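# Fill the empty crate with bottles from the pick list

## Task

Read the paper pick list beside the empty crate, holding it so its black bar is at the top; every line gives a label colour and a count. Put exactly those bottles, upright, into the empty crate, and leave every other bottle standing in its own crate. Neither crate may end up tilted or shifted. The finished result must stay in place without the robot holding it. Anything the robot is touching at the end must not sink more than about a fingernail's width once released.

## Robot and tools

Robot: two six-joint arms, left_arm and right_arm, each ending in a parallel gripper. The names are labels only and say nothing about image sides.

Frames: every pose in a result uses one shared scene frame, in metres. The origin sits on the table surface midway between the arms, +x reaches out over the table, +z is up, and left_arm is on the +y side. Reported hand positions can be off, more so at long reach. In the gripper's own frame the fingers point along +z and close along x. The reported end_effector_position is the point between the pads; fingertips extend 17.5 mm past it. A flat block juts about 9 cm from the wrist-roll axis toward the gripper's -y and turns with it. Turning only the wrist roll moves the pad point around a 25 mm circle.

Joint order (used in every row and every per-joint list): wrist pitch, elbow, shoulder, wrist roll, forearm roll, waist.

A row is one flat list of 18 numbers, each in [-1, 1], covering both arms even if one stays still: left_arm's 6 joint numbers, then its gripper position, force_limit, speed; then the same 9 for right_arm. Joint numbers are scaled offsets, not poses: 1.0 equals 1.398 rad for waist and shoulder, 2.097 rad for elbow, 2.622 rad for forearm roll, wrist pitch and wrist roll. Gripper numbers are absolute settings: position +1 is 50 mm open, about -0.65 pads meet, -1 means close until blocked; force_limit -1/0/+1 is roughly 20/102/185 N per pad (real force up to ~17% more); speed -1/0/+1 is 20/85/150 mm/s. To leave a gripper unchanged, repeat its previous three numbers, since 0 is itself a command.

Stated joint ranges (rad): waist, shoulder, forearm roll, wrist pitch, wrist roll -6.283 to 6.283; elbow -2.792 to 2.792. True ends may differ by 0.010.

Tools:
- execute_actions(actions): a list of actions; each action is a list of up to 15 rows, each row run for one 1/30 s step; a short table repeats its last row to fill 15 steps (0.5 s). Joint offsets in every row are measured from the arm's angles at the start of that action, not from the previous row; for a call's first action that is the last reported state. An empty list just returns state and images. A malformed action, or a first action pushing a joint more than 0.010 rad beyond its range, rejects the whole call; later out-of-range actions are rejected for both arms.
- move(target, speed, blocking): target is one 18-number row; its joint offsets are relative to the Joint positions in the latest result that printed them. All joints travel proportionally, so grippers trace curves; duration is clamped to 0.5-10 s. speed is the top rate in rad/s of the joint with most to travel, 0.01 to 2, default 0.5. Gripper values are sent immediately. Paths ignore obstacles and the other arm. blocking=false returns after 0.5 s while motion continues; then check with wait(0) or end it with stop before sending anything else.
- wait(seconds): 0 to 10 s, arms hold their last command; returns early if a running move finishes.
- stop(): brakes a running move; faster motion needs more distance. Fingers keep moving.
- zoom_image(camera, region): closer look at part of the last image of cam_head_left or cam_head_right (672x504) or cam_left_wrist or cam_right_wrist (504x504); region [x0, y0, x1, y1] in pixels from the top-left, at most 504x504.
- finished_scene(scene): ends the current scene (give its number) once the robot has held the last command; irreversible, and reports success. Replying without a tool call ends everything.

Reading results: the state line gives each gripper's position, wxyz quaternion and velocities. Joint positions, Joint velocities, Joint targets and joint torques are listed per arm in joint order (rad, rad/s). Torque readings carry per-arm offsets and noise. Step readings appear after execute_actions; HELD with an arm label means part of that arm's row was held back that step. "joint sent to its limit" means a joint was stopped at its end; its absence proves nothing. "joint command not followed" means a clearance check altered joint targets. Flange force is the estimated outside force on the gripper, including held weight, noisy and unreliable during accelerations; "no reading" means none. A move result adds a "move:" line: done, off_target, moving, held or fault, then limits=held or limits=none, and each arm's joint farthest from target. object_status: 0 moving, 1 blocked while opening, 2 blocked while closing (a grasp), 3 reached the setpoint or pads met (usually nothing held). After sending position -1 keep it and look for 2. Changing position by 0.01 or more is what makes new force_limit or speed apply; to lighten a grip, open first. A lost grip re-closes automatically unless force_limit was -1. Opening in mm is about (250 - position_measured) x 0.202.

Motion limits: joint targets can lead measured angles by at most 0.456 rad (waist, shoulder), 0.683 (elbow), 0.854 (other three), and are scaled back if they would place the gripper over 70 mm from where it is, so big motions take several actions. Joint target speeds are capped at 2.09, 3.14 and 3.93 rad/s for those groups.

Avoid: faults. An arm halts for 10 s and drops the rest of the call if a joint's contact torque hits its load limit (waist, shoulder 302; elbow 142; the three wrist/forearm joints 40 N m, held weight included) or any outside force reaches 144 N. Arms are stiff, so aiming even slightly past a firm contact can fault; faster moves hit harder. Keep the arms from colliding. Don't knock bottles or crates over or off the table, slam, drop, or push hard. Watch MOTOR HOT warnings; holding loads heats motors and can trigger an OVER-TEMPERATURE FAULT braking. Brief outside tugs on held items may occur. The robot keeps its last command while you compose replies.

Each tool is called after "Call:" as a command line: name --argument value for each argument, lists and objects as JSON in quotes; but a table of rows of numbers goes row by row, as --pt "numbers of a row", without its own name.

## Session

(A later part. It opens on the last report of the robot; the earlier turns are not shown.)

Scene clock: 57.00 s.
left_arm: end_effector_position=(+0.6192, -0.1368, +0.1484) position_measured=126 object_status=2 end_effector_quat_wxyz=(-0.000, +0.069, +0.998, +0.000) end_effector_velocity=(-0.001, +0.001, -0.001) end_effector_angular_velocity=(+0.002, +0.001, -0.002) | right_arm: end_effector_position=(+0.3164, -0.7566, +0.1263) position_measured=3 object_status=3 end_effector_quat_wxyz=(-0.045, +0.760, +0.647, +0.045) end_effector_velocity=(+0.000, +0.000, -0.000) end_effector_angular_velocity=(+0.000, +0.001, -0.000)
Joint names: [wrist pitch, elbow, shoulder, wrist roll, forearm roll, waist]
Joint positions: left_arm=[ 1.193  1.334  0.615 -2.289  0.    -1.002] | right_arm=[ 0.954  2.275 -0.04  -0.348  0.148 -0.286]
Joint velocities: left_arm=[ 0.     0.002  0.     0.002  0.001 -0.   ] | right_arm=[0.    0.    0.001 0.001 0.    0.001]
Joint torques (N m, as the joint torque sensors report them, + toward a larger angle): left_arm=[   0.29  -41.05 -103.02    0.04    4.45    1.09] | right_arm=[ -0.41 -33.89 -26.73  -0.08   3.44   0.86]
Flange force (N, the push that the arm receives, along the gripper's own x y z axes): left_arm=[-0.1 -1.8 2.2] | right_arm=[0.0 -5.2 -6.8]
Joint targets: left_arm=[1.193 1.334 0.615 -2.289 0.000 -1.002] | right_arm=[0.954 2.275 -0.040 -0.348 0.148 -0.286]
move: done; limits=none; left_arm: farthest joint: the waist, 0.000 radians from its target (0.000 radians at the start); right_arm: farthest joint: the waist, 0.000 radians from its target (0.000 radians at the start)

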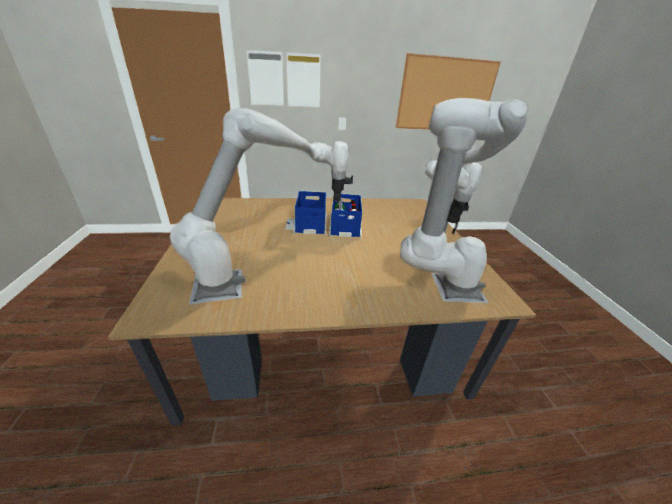

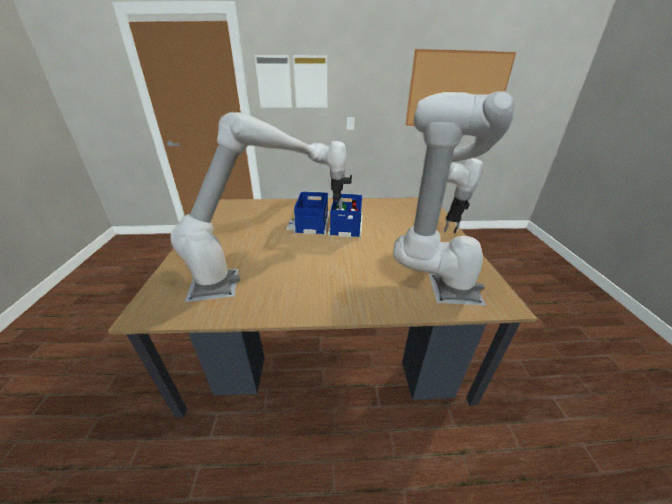

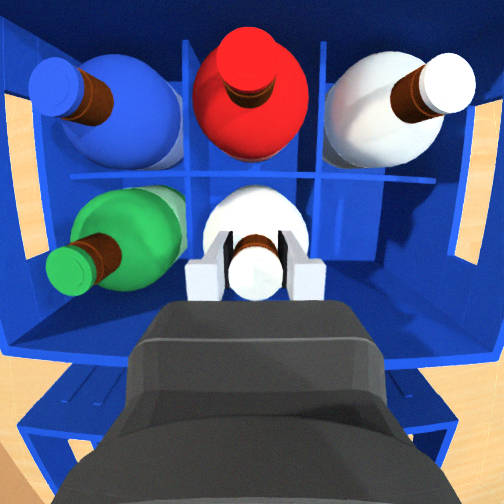

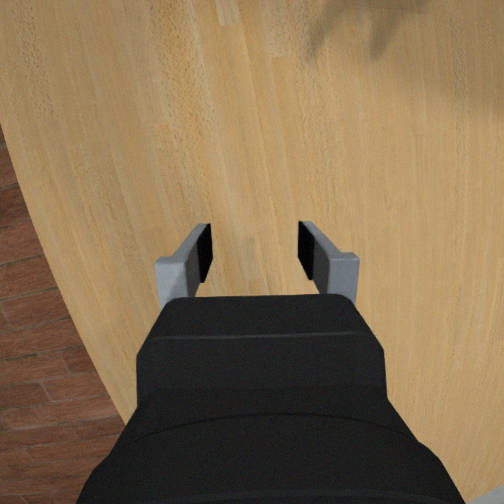

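Call:
move --target '[0.059,-0.05,-0.036,0,0,0,-1,-0.5,0,0,0,0,0,0,0,1,0,0]' --speed 0.25

Call:
move --target '[0.0768,-0.0836,-0.0184,0,0,0,-1,-0.5,0,0,0,0,0,0,0,1,0,0]' --speed 0.3

Call:
move --target '[-0.0223,0.0821,-0.0815,0.0498,0,0.0935,-1,-0.5,0,0,0,0,0,0,0,1,0,0]' --speed 0.25

Call:
zoom_image --camera "cam_head_left" --region '[270,130,390,240]'

Scene clock: 68.27 s.
left_arm: end_effector_position=(+0.6192, -0.1367, +0.2485) position_measured=126 object_status=2 end_effector_quat_wxyz=(+0.000, +0.069, +0.998, +0.000) end_effector_velocity=(+0.000, +0.000, +0.001) end_effector_angular_velocity=(+0.000, -0.000, +0.000) | right_arm: end_effector_position=(+0.3164, -0.7566, +0.1263) position_measured=3 object_status=3 end_effector_quat_wxyz=(-0.045, +0.760, +0.647, +0.045) end_effector_velocity=(+0.000, +0.000, +0.000) end_effector_angular_velocity=(+0.000, -0.001, +0.000)
Joint names: [wrist pitch, elbow, shoulder, wrist roll, forearm roll, waist]
Joint positions: left_arm=[ 1.348  1.229  0.565 -2.289  0.    -1.002] | right_arm=[ 0.954  2.275 -0.04  -0.348  0.148 -0.286]
Joint velocities: left_arm=[ 0.002 -0.002 -0.     0.     0.     0.   ] | right_arm=[-0.     0.    -0.001 -0.     0.001  0.   ]
Joint torques (N m, as the joint torque sensors report them, + toward a larger angle): left_arm=[   0.05  -45.52 -105.7     0.15    4.3     0.05] | right_arm=[ -0.33 -33.64 -28.73   0.07   3.72  -1.15]
Flange force (N, the push that the arm receives, along the gripper's own x y z axes): left_arm=[-2.0 -2.2 6.2] | right_arm=[3.2 -0.7 -4.0]
Joint targets: left_arm=[1.348 1.229 0.565 -2.289 0.000 -1.002] | right_arm=[0.954 2.275 -0.040 -0.348 0.148 -0.286]
move: done; limits=none; left_arm: farthest joint: the waist, 0.000 radians from its target (0.000 radians at the start); right_arm: farthest joint: the waist, 0.000 radians from its target (0.000 radians at the start)

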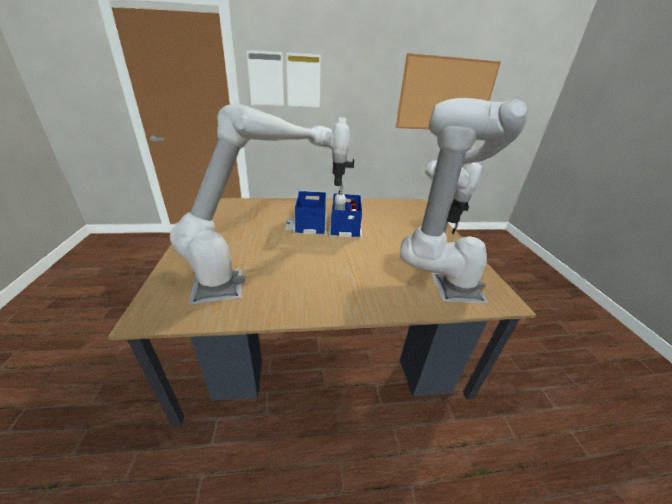

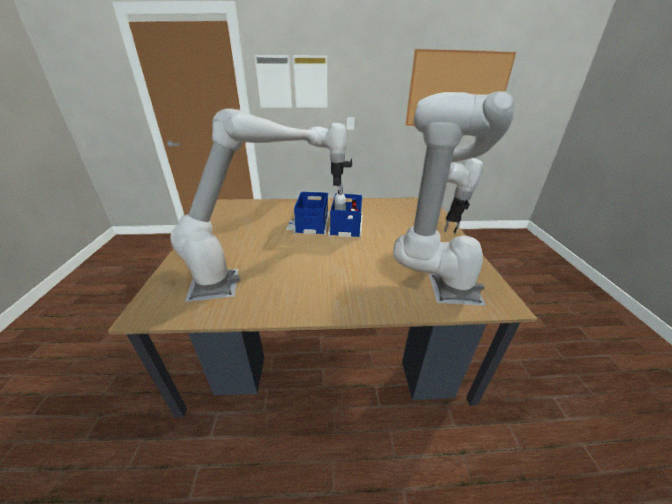

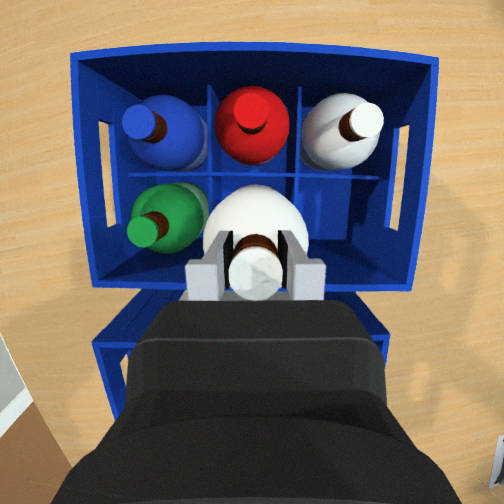

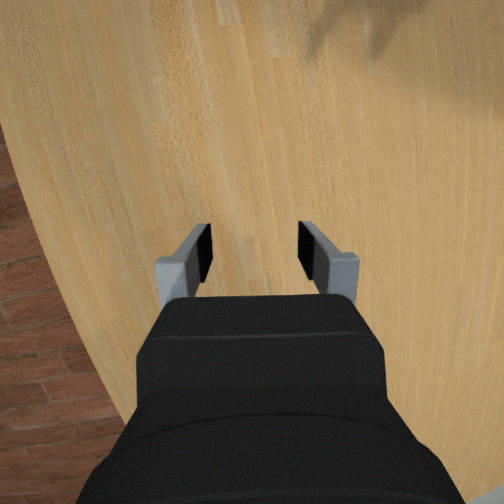

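Scene clock: 69.37 s.
left_arm: end_effector_position=(+0.6192, -0.1368, +0.3681) position_measured=126 object_status=2 end_effector_quat_wxyz=(-0.000, +0.069, +0.998, +0.000) end_effector_velocity=(-0.001, -0.001, +0.002) end_effector_angular_velocity=(-0.002, -0.001, -0.001) | right_arm: end_effector_position=(+0.3164, -0.7566, +0.1263) position_measured=3 object_status=3 end_effector_quat_wxyz=(-0.045, +0.760, +0.647, +0.045) end_effector_velocity=(+0.000, -0.000, +0.000) end_effector_angular_velocity=(+0.000, +0.000, -0.002)
Joint names: [wrist pitch, elbow, shoulder, wrist roll, forearm roll, waist]
Joint positions: left_arm=[ 1.549  1.054  0.539 -2.289  0.    -1.002] | right_arm=[ 0.954  2.275 -0.04  -0.348  0.148 -0.286]
Joint velocities: left_arm=[ 0.001 -0.001 -0.001  0.    -0.001 -0.001] | right_arm=[ 0.    -0.001  0.001  0.001  0.    -0.001]
Joint torques (N m, as the joint torque sensors report them, + toward a larger angle): left_arm=[   0.01  -46.76 -104.63    0.25    4.32    1.06] | right_arm=[  0.   -32.49 -27.2    0.44   3.99  -0.34]
Flange force (N, the push that the arm receives, along the gripper's own x y z axes): left_arm=[-1.2 -3.0 5.2] | right_arm=[0.7 -1.7 -6.5]
Joint targets: left_arm=[1.549 1.054 0.539 -2.289 0.000 -1.002] | right_arm=[0.954 2.275 -0.040 -0.348 0.148 -0.286]
move: done; limits=none; left_arm: farthest joint: the waist, 0.000 radians from its target (0.000 radians at the start); right_arm: farthest joint: the waist, 0.000 radians from its target (0.000 radians at the start)

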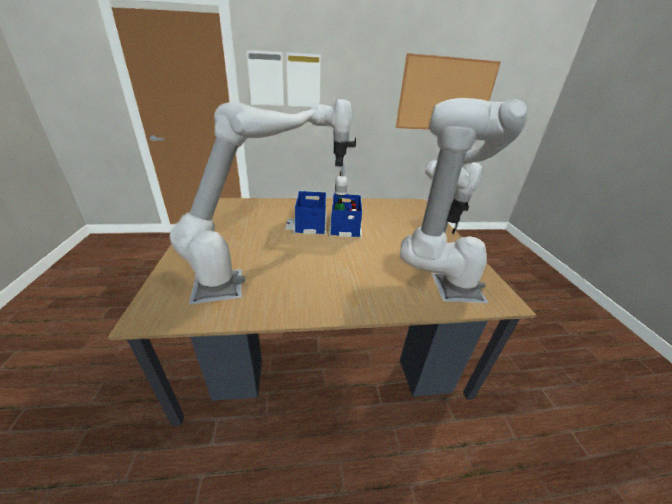

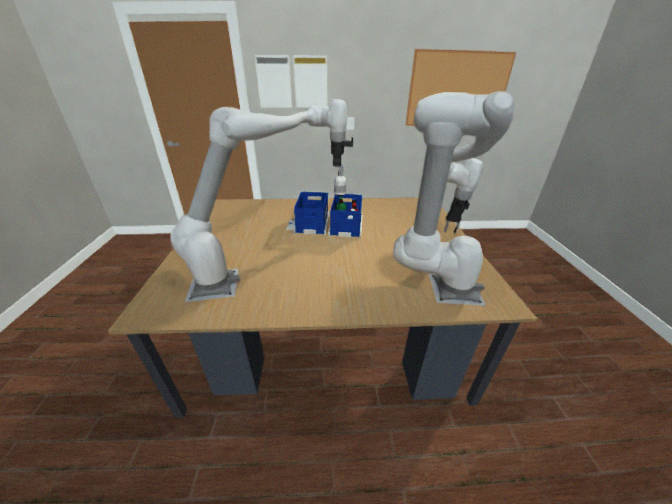

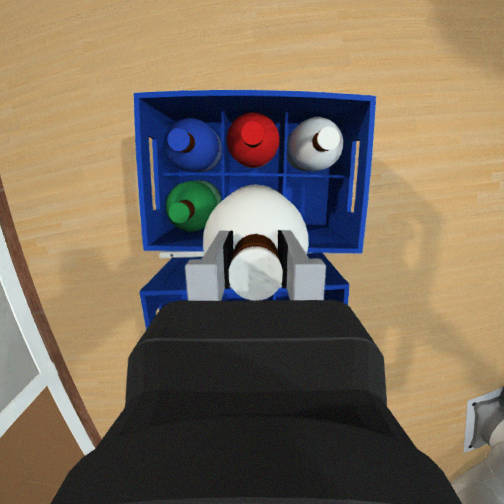

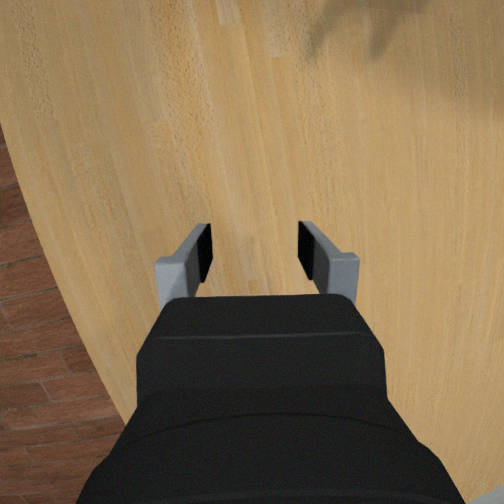

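Scene clock: 70.47 s.
left_arm: end_effector_position=(+0.6494, -0.0105, +0.3683) position_measured=126 object_status=2 end_effector_quat_wxyz=(-0.000, +0.069, +0.998, +0.000) end_effector_velocity=(+0.000, +0.001, +0.002) end_effector_angular_velocity=(-0.002, -0.002, -0.001) | right_arm: end_effector_position=(+0.3164, -0.7566, +0.1263) position_measured=3 object_status=3 end_effector_quat_wxyz=(-0.045, +0.760, +0.647, +0.045) end_effector_velocity=(-0.000, +0.000, +0.000) end_effector_angular_velocity=(-0.000, -0.000, +0.000)
Joint names: [wrist pitch, elbow, shoulder, wrist roll, forearm roll, waist]
Joint positions: left_arm=[ 1.491  1.226  0.425 -2.158  0.    -0.872] | right_arm=[ 0.954  2.275 -0.04  -0.348  0.148 -0.286]
Joint velocities: left_arm=[-0.001  0.001 -0.003  0.002 -0.     0.001] | right_arm=[ 0.     0.    -0.     0.001 -0.     0.001]
Joint torques (N m, as the joint torque sensors report them, + toward a larger angle): left_arm=[ -0.11 -47.85 -90.43   0.07   4.29   2.2 ] | right_arm=[ -0.1  -33.16 -29.03   0.33   3.95   0.69]
Flange force (N, the push that the arm receives, along the gripper's own x y z axes): left_arm=[6.1 0.5 6.4] | right_arm=[-1.8 -0.6 -4.3]
Joint targets: left_arm=[1.491 1.226 0.425 -2.158 0.000 -0.871] | right_arm=[0.954 2.275 -0.040 -0.348 0.148 -0.286]
move: done; limits=none; left_arm: farthest joint: the waist, 0.000 radians from its target (0.131 radians at the start); right_arm: farthest joint: the waist, 0.000 radians from its target (0.000 radians at the start)

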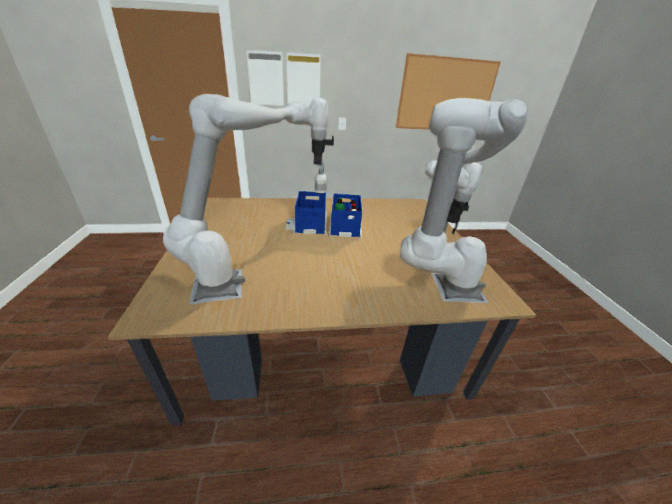

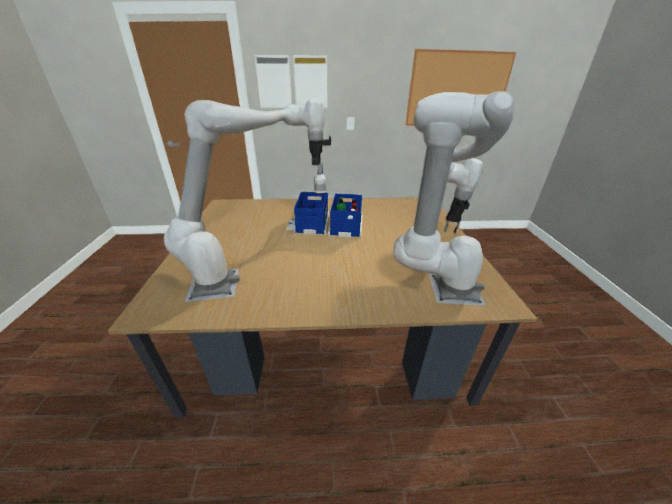

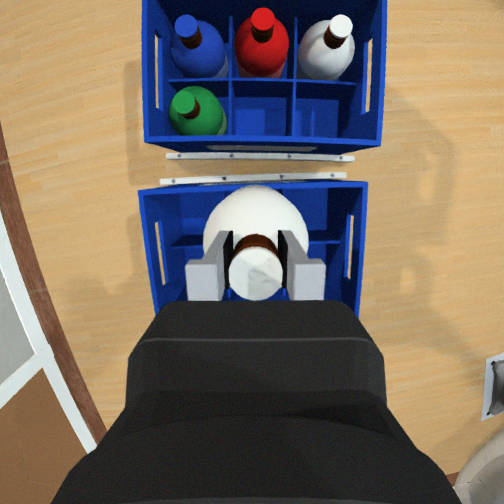

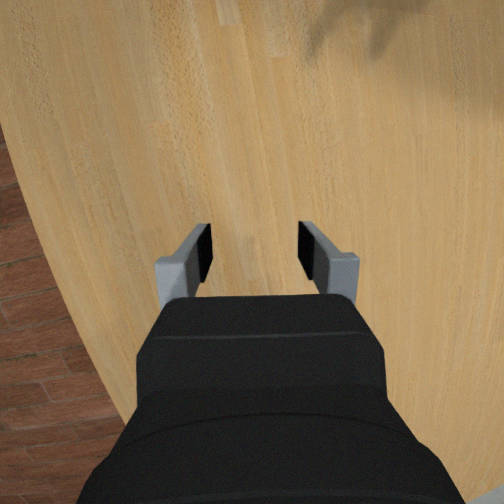

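Region (270, 130, 390, 240) of cam_head_left's 672x504 image, scaled by 4.200, with more detail than that image has; it fills the top 462 rows of this view, and the rest is white.

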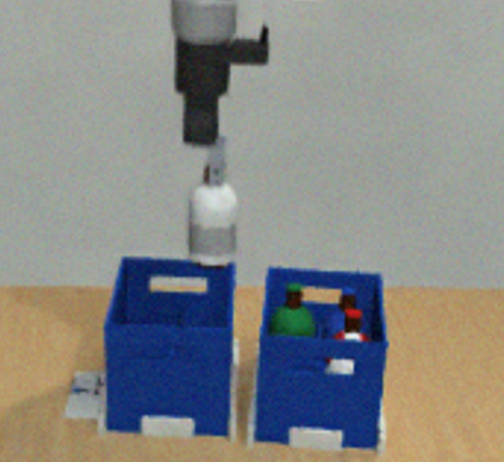

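Call:
move --target '[-0.0113,0.0466,-0.049,0.034,0,0.0637,-1,-0.5,0,0,0,0,0,0,0,1,0,0]' --speed 0.2

Scene clock: 74.53 s.
left_arm: end_effector_position=(+0.6597, +0.0718, +0.3682) position_measured=126 object_status=2 end_effector_quat_wxyz=(+0.000, +0.069, +0.998, +0.000) end_effector_velocity=(-0.001, -0.001, -0.001) end_effector_angular_velocity=(+0.000, +0.000, -0.003) | right_arm: end_effector_position=(+0.3164, -0.7566, +0.1263) position_measured=3 object_status=3 end_effector_quat_wxyz=(-0.045, +0.760, +0.647, +0.045) end_effector_velocity=(-0.001, -0.001, -0.000) end_effector_angular_velocity=(-0.000, +0.001, -0.003)
Joint names: [wrist pitch, elbow, shoulder, wrist roll, forearm roll, waist]
Joint positions: left_arm=[ 1.461  1.324  0.357 -2.069  0.    -0.783] | right_arm=[ 0.954  2.275 -0.04  -0.348  0.148 -0.286]
Joint velocities: left_arm=[-0.     0.001 -0.     0.002 -0.    -0.001] | right_arm=[-0.     0.001  0.     0.    -0.001 -0.003]
Joint torques (N m, as the joint torque sensors report them, + toward a larger angle): left_arm=[  0.12 -46.64 -83.74   0.3    4.42   1.33] | right_arm=[ -0.06 -33.38 -26.67   0.48   3.74   2.38]
Flange force (N, the push that the arm receives, along the gripper's own x y z axes): left_arm=[2.7 -1.7 5.5] | right_arm=[-5.6 -6.0 -7.1]
Joint targets: left_arm=[1.461 1.324 0.357 -2.069 0.000 -0.782] | right_arm=[0.954 2.275 -0.040 -0.348 0.148 -0.286]
move: done; limits=none; left_arm: farthest joint: the waist, 0.000 radians from its target (0.088 radians at the start); right_arm: farthest joint: the waist, 0.000 radians from its target (0.000 radians at the start)

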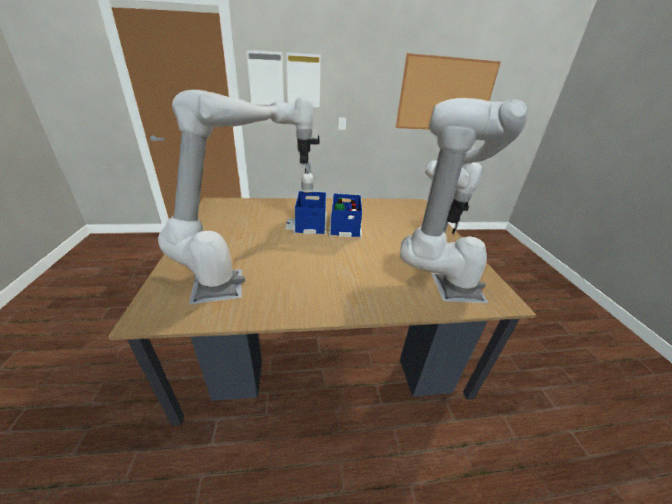

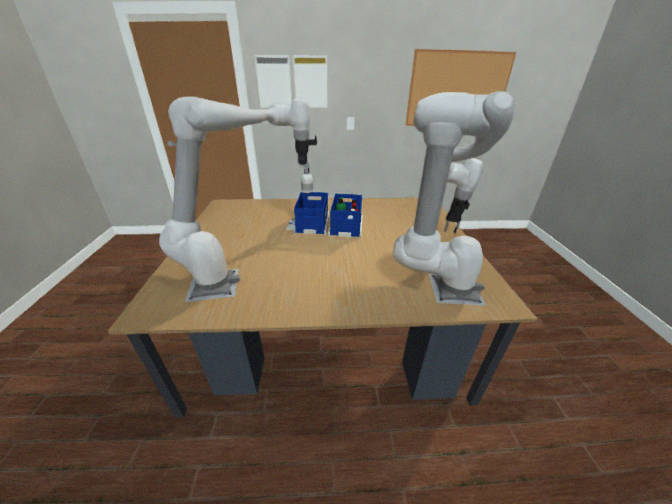

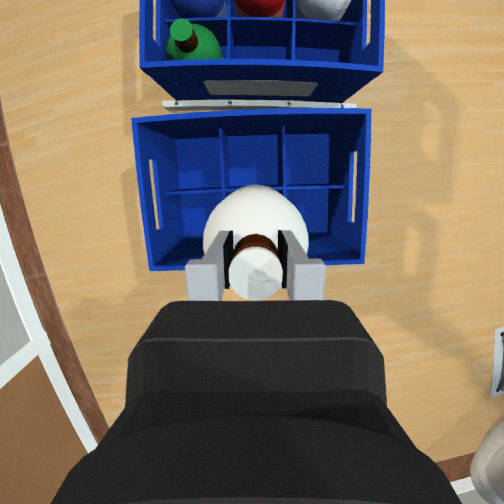

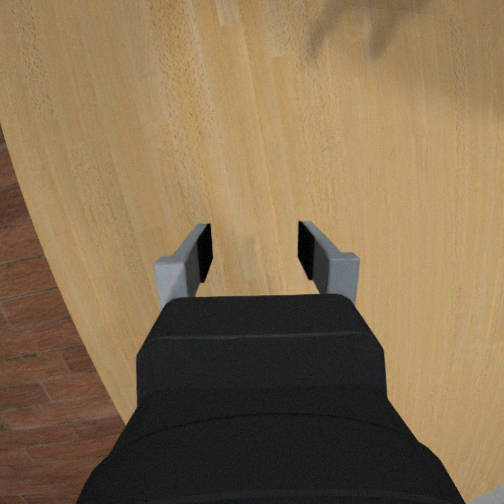

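Call:
move --target '[-0.0797,0.0873,0.0183,-0.0114,0,0.016,-1,-0.5,0,0,0,0,0,0,0,1,0,0]' --speed 0.2

Scene clock: 80.80 s.
left_arm: end_effector_position=(+0.6624, +0.0918, +0.2488) position_measured=126 object_status=2 end_effector_quat_wxyz=(+0.000, +0.043, +0.999, -0.000) end_effector_velocity=(-0.001, +0.001, -0.002) end_effector_angular_velocity=(+0.002, +0.003, +0.000) | right_arm: end_effector_position=(+0.3164, -0.7566, +0.1263) position_measured=3 object_status=3 end_effector_quat_wxyz=(-0.045, +0.760, +0.647, +0.045) end_effector_velocity=(-0.001, -0.001, -0.001) end_effector_angular_velocity=(+0.001, +0.002, -0.002)
Joint names: [wrist pitch, elbow, shoulder, wrist roll, forearm roll, waist]
Joint positions: left_arm=[ 1.252  1.507  0.382 -2.099  0.    -0.76 ] | right_arm=[ 0.954  2.275 -0.04  -0.348  0.148 -0.286]
Joint velocities: left_arm=[-0.     0.004  0.     0.     0.     0.001] | right_arm=[ 0.     0.001  0.001 -0.     0.    -0.002]
Joint torques (N m, as the joint torque sensors report them, + toward a larger angle): left_arm=[  0.11 -43.91 -86.69   0.17   4.18   1.14] | right_arm=[ -0.15 -32.64 -26.24   0.26   3.91  -0.99]
Flange force (N, the push that the arm receives, along the gripper's own x y z axes): left_arm=[-2.2 -2.7 6.0] | right_arm=[2.8 -3.1 -7.6]
Joint targets: left_arm=[1.252 1.507 0.382 -2.099 0.000 -0.760] | right_arm=[0.954 2.275 -0.040 -0.348 0.148 -0.286]
move: done; limits=none; left_arm: farthest joint: the waist, 0.000 radians from its target (0.022 radians at the start); right_arm: farthest joint: the waist, 0.000 radians from its target (0.000 radians at the start)

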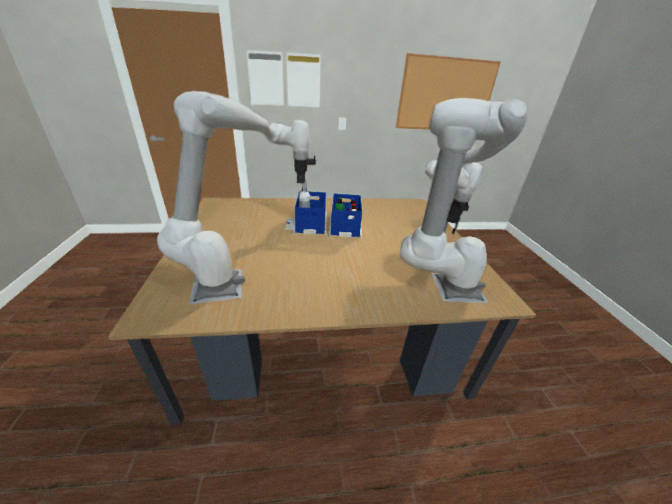

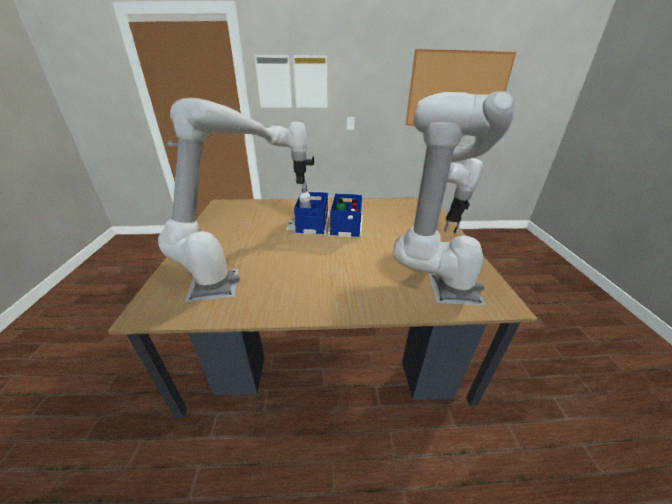

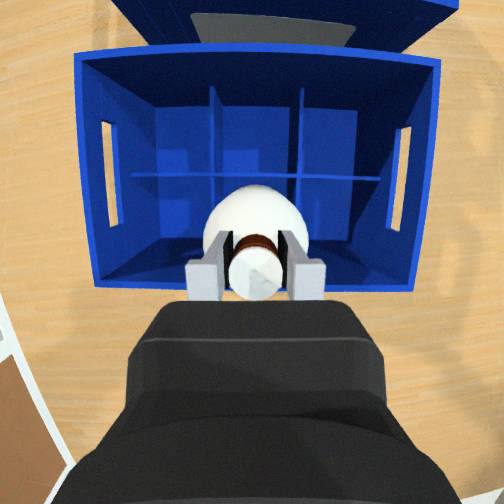

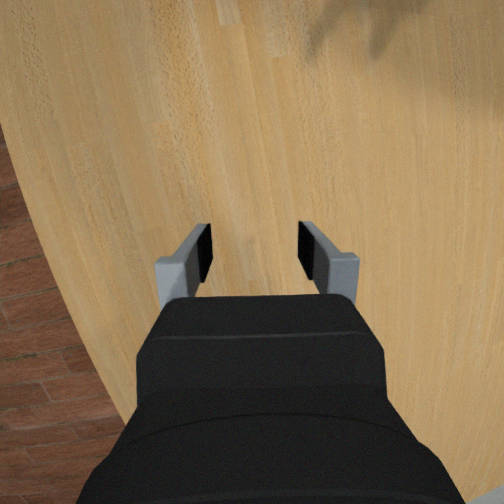

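Call:
move --target '[-0.0613,0.0474,0.0444,0,0,0,-1,-0.5,0,0,0,0,0,0,0,1,0,0]' --speed 0.15

Call:
move --target '[0,0,0,0,0,0,1,-0.5,0,0,0,0,0,0,0,1,0,0]'

Call:
move --target '[0.0613,-0.0474,-0.0444,0,0,0,1,-0.5,0,0,0,0,0,0,0,1,0,0]' --speed 0.3

Call:
move --target '[0.0974,-0.317,0.2933,-0.0751,0,-0.1798,1,-0.5,0,0,0,0,0,0,0,1,0,0]' --speed 0.6

Scene clock: 90.10 s.
left_arm: end_effector_position=(+0.6624, +0.0918, +0.1503) position_measured=126 object_status=2 end_effector_quat_wxyz=(-0.000, +0.043, +0.999, +0.000) end_effector_velocity=(-0.001, -0.001, +0.000) end_effector_angular_velocity=(-0.000, -0.001, -0.002) | right_arm: end_effector_position=(+0.3164, -0.7566, +0.1263) position_measured=3 object_status=3 end_effector_quat_wxyz=(-0.045, +0.760, +0.647, +0.045) end_effector_velocity=(-0.000, -0.000, -0.000) end_effector_angular_velocity=(-0.001, +0.000, +0.001)
Joint names: [wrist pitch, elbow, shoulder, wrist roll, forearm roll, waist]
Joint positions: left_arm=[ 1.091  1.606  0.444 -2.099  0.    -0.76 ] | right_arm=[ 0.954  2.275 -0.04  -0.348  0.148 -0.286]
Joint velocities: left_arm=[-0.001  0.001 -0.     0.     0.    -0.002] | right_arm=[-0.    -0.     0.     0.    -0.002  0.   ]
Joint torques (N m, as the joint torque sensors report them, + toward a larger angle): left_arm=[  0.36 -42.08 -88.68   0.27   3.78   0.  ] | right_arm=[  0.15 -33.   -28.78   0.58   3.9   -0.28]
Flange force (N, the push that the arm receives, along the gripper's own x y z axes): left_arm=[1.3 -0.1 6.9] | right_arm=[-0.3 -0.2 -3.8]
Joint targets: left_arm=[1.091 1.606 0.444 -2.099 0.000 -0.760] | right_arm=[0.954 2.275 -0.040 -0.348 0.148 -0.286]
move: done; limits=none; left_arm: farthest joint: the waist, 0.000 radians from its target (0.000 radians at the start); right_arm: farthest joint: the waist, 0.000 radians from its target (0.000 radians at the start)

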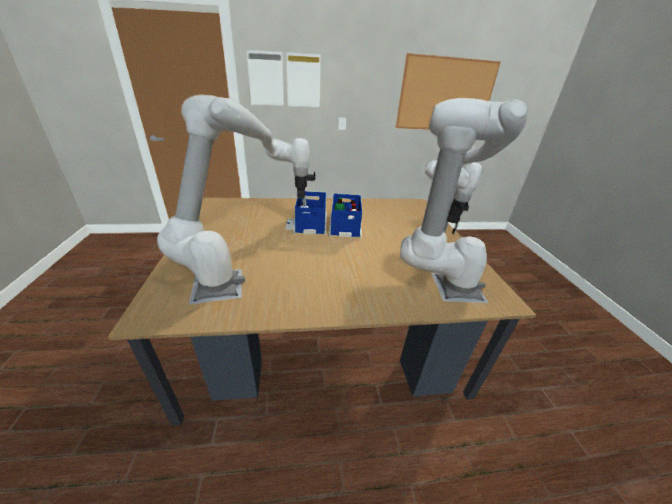

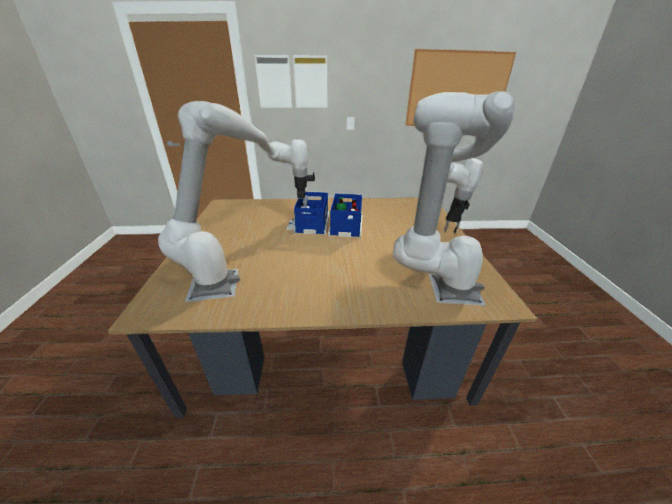

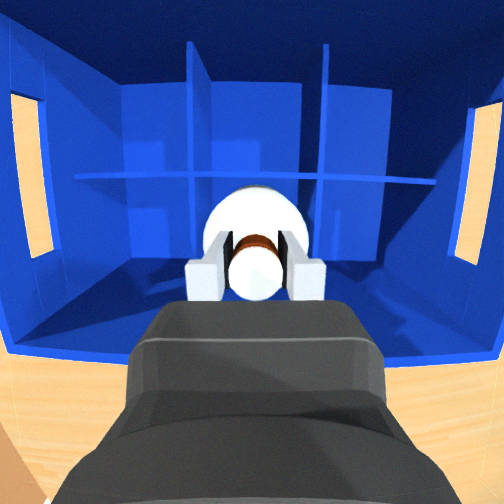

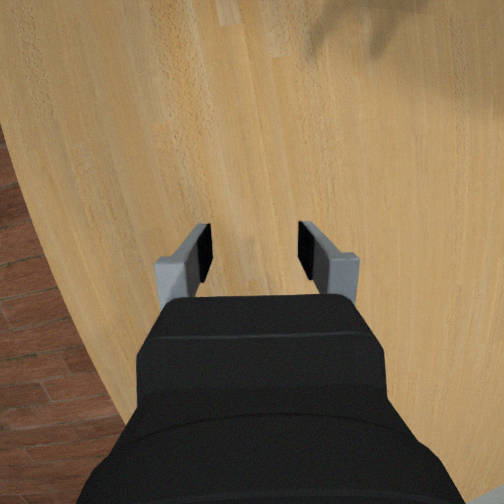

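Scene clock: 90.63 s.
left_arm: end_effector_position=(+0.6624, +0.0918, +0.1503) position_measured=3 object_status=3 end_effector_quat_wxyz=(-0.000, +0.043, +0.999, +0.000) end_effector_velocity=(-0.000, +0.001, -0.001) end_effector_angular_velocity=(+0.002, +0.001, -0.001) | right_arm: end_effector_position=(+0.3164, -0.7566, +0.1263) position_measured=3 object_status=3 end_effector_quat_wxyz=(-0.045, +0.760, +0.647, +0.045) end_effector_velocity=(-0.000, +0.000, +0.000) end_effector_angular_velocity=(-0.001, -0.000, +0.001)
Joint names: [wrist pitch, elbow, shoulder, wrist roll, forearm roll, waist]
Joint positions: left_arm=[ 1.091  1.606  0.444 -2.099  0.    -0.76 ] | right_arm=[ 0.954  2.275 -0.04  -0.348  0.148 -0.286]
Joint velocities: left_arm=[0.    0.001 0.001 0.001 0.001 0.001] | right_arm=[ 0.     0.    -0.001 -0.    -0.     0.   ]
Joint torques (N m, as the joint torque sensors report them, + toward a larger angle): left_arm=[  0.21 -38.99 -84.6   -0.02   3.92   1.29] | right_arm=[ -0.33 -32.88 -30.31   0.36   3.85   0.97]
Flange force (N, the push that the arm receives, along the gripper's own x y z axes): left_arm=[0.6 -1.2 1.0] | right_arm=[-3.1 1.3 -3.9]
Joint targets: left_arm=[1.091 1.606 0.444 -2.099 0.000 -0.760] | right_arm=[0.954 2.275 -0.040 -0.348 0.148 -0.286]
move: done; limits=none; left_arm: farthest joint: the waist, 0.000 radians from its target (0.000 radians at the start); right_arm: farthest joint: the waist, 0.000 radians from its target (0.000 radians at the start)

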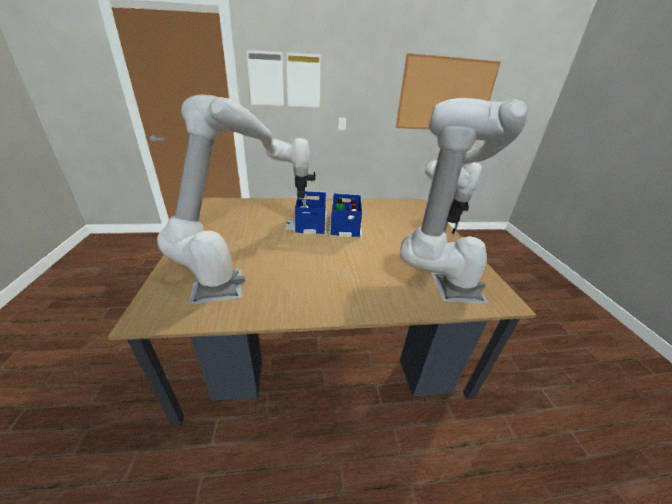

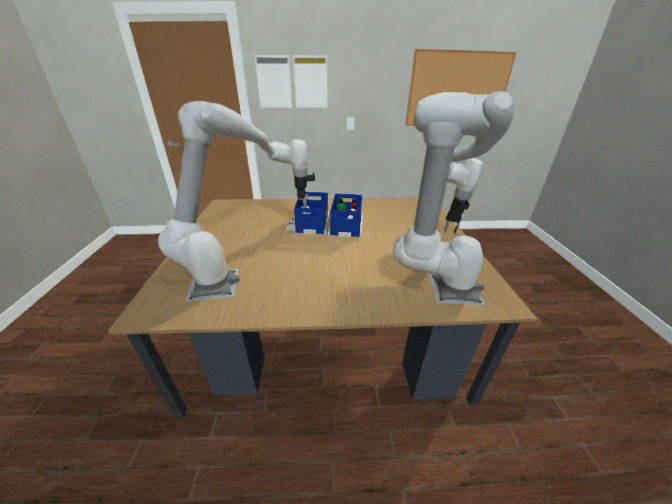

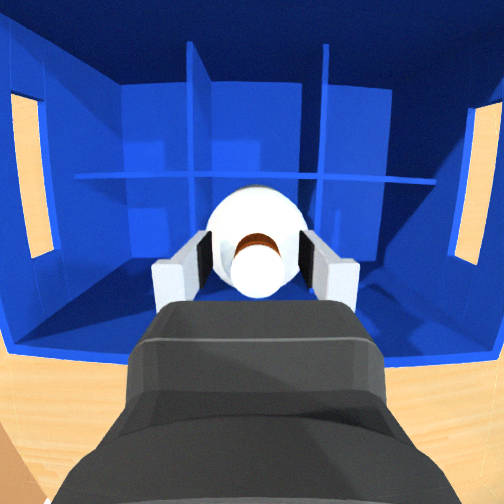

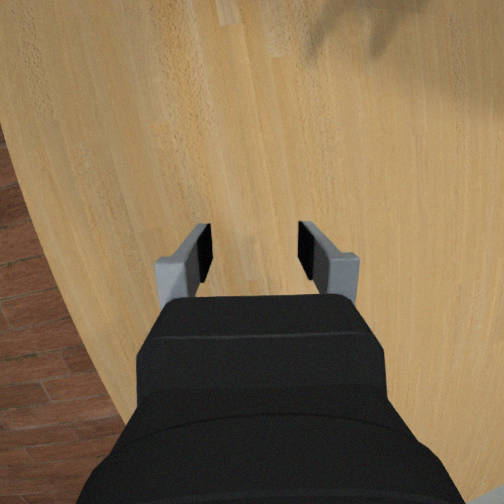

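Scene clock: 91.60 s.
left_arm: end_effector_position=(+0.6625, +0.0918, +0.2488) position_measured=3 object_status=3 end_effector_quat_wxyz=(+0.000, +0.043, +0.999, -0.000) end_effector_velocity=(+0.000, +0.001, +0.001) end_effector_angular_velocity=(-0.000, -0.001, +0.001) | right_arm: end_effector_position=(+0.3164, -0.7566, +0.1263) position_measured=3 object_status=3 end_effector_quat_wxyz=(-0.045, +0.760, +0.647, +0.045) end_effector_velocity=(-0.000, +0.001, -0.000) end_effector_angular_velocity=(+0.000, +0.001, +0.002)
Joint names: [wrist pitch, elbow, shoulder, wrist roll, forearm roll, waist]
Joint positions: left_arm=[ 1.252  1.507  0.382 -2.099  0.    -0.76 ] | right_arm=[ 0.954  2.275 -0.04  -0.348  0.148 -0.286]
Joint velocities: left_arm=[ 0.    -0.    -0.001 -0.     0.     0.001] | right_arm=[ 0.     0.001  0.    -0.    -0.     0.001]
Joint torques (N m, as the joint torque sensors report them, + toward a larger angle): left_arm=[ -0.04 -42.03 -80.64   0.2    4.22   1.89] | right_arm=[  0.26 -32.59 -27.     0.61   3.82   0.44]
Flange force (N, the push that the arm receives, along the gripper's own x y z axes): left_arm=[2.8 -1.3 0.5] | right_arm=[-1.1 -2.8 -6.2]
Joint targets: left_arm=[1.252 1.507 0.382 -2.099 0.000 -0.760] | right_arm=[0.954 2.275 -0.040 -0.348 0.148 -0.286]
move: done; limits=none; left_arm: farthest joint: the waist, 0.000 radians from its target (0.000 radians at the start); right_arm: farthest joint: the waist, 0.000 radians from its target (0.000 radians at the start)

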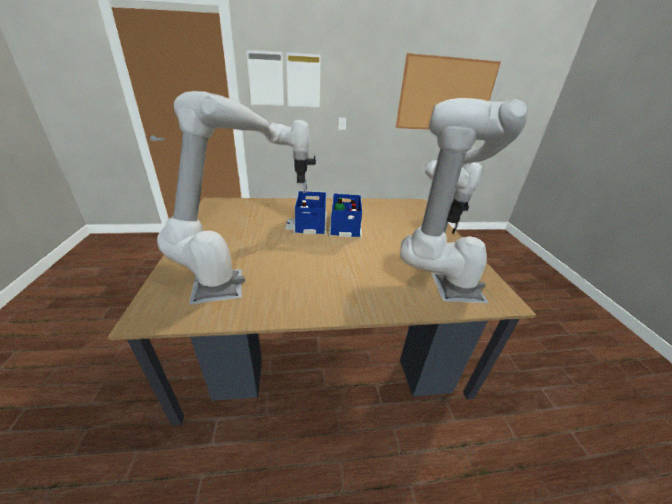

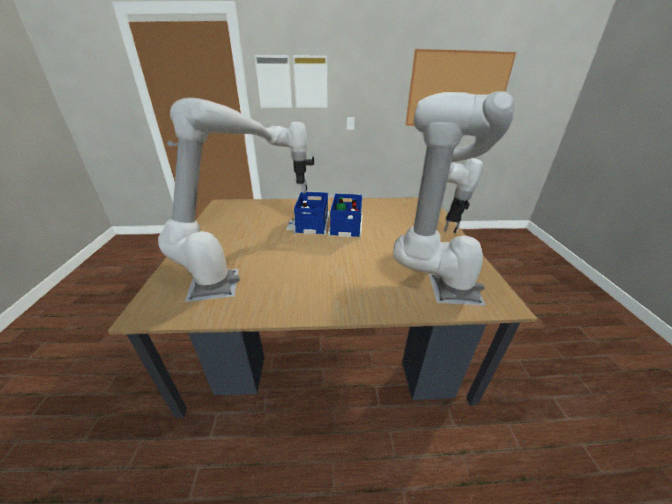

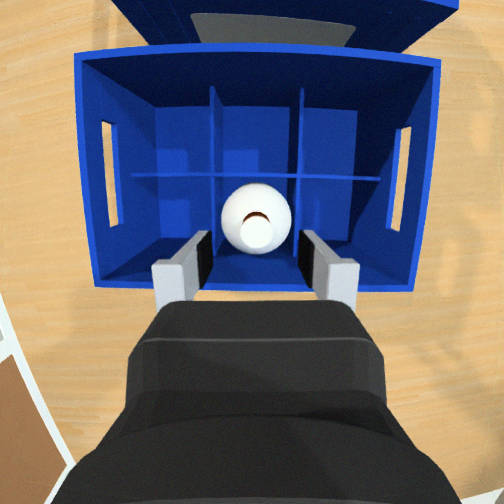

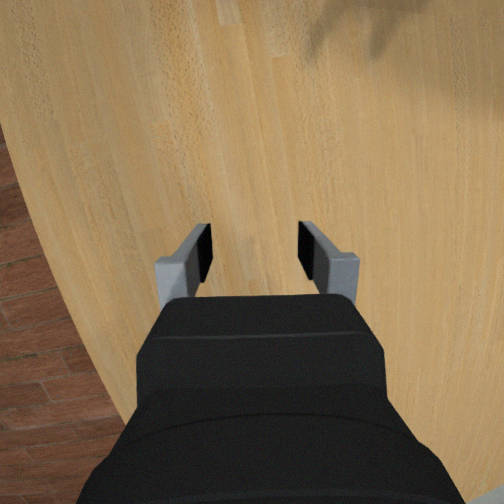

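Scene clock: 93.20 s.
left_arm: end_effector_position=(+0.6925, -0.2354, +0.2484) position_measured=3 object_status=3 end_effector_quat_wxyz=(+0.000, +0.070, +0.998, +0.000) end_effector_velocity=(+0.001, +0.001, -0.001) end_effector_angular_velocity=(+0.001, -0.001, +0.002) | right_arm: end_effector_position=(+0.3164, -0.7566, +0.1263) position_measured=3 object_status=3 end_effector_quat_wxyz=(-0.045, +0.760, +0.647, +0.045) end_effector_velocity=(+0.000, -0.000, +0.000) end_effector_angular_velocity=(-0.001, -0.001, +0.002)
Joint names: [wrist pitch, elbow, shoulder, wrist roll, forearm roll, waist]
Joint positions: left_arm=[ 1.507  0.842  0.792 -2.296  0.    -1.011] | right_arm=[ 0.954  2.275 -0.04  -0.348  0.148 -0.286]
Joint velocities: left_arm=[-0.001 -0.     0.001 -0.001  0.001  0.001] | right_arm=[ 0.    -0.001 -0.    -0.001 -0.001  0.   ]
Joint torques (N m, as the joint torque sensors report them, + toward a larger angle): left_arm=[  -0.02  -43.66 -122.34   -0.01    4.35    0.78] | right_arm=[  0.01 -32.35 -29.96  -0.05   4.05   0.08]
Flange force (N, the push that the arm receives, along the gripper's own x y z axes): left_arm=[-5.4 -4.4 0.3] | right_arm=[-0.1 2.7 -3.6]
Joint targets: left_arm=[1.507 0.842 0.792 -2.296 0.000 -1.012] | right_arm=[0.954 2.275 -0.040 -0.348 0.148 -0.286]
move: done; limits=none; left_arm: farthest joint: the waist, 0.000 radians from its target (0.251 radians at the start); right_arm: farthest joint: the waist, 0.000 radians from its target (0.000 radians at the start)

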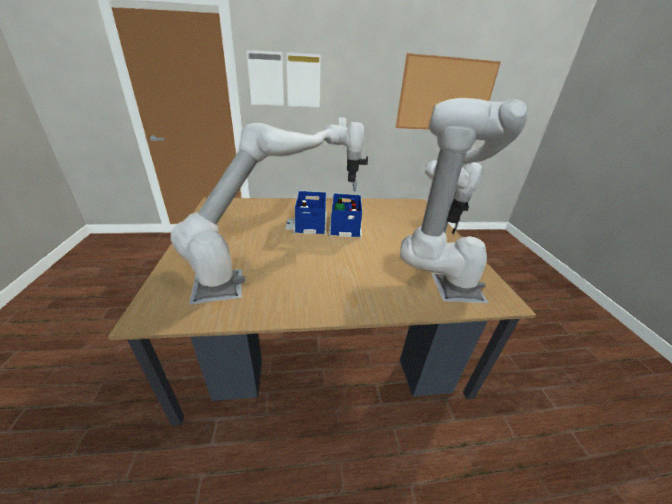

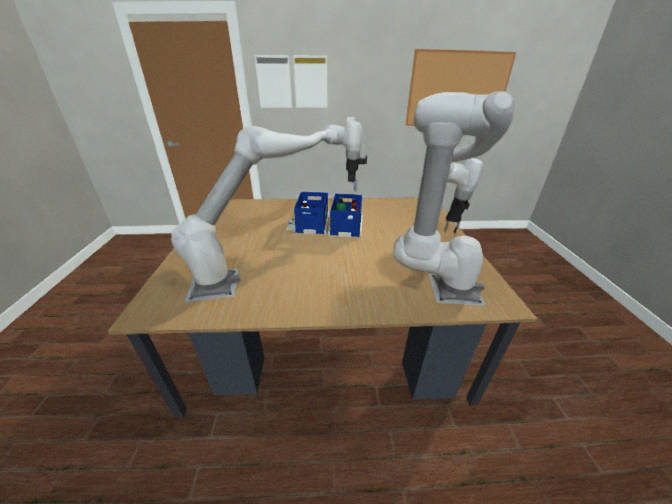

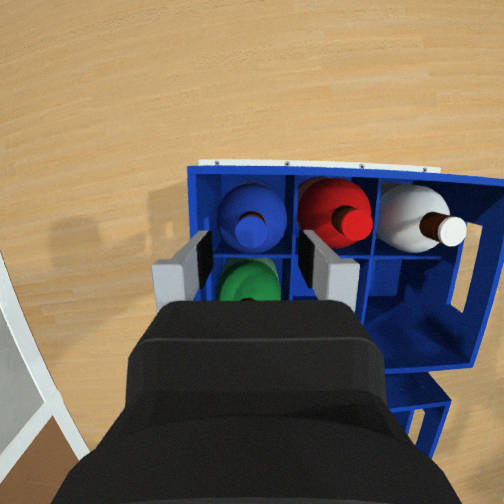

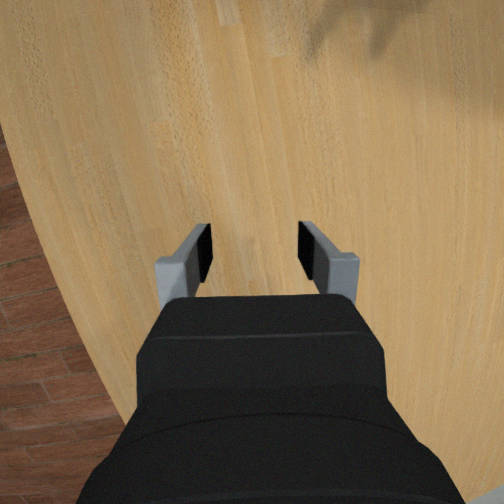

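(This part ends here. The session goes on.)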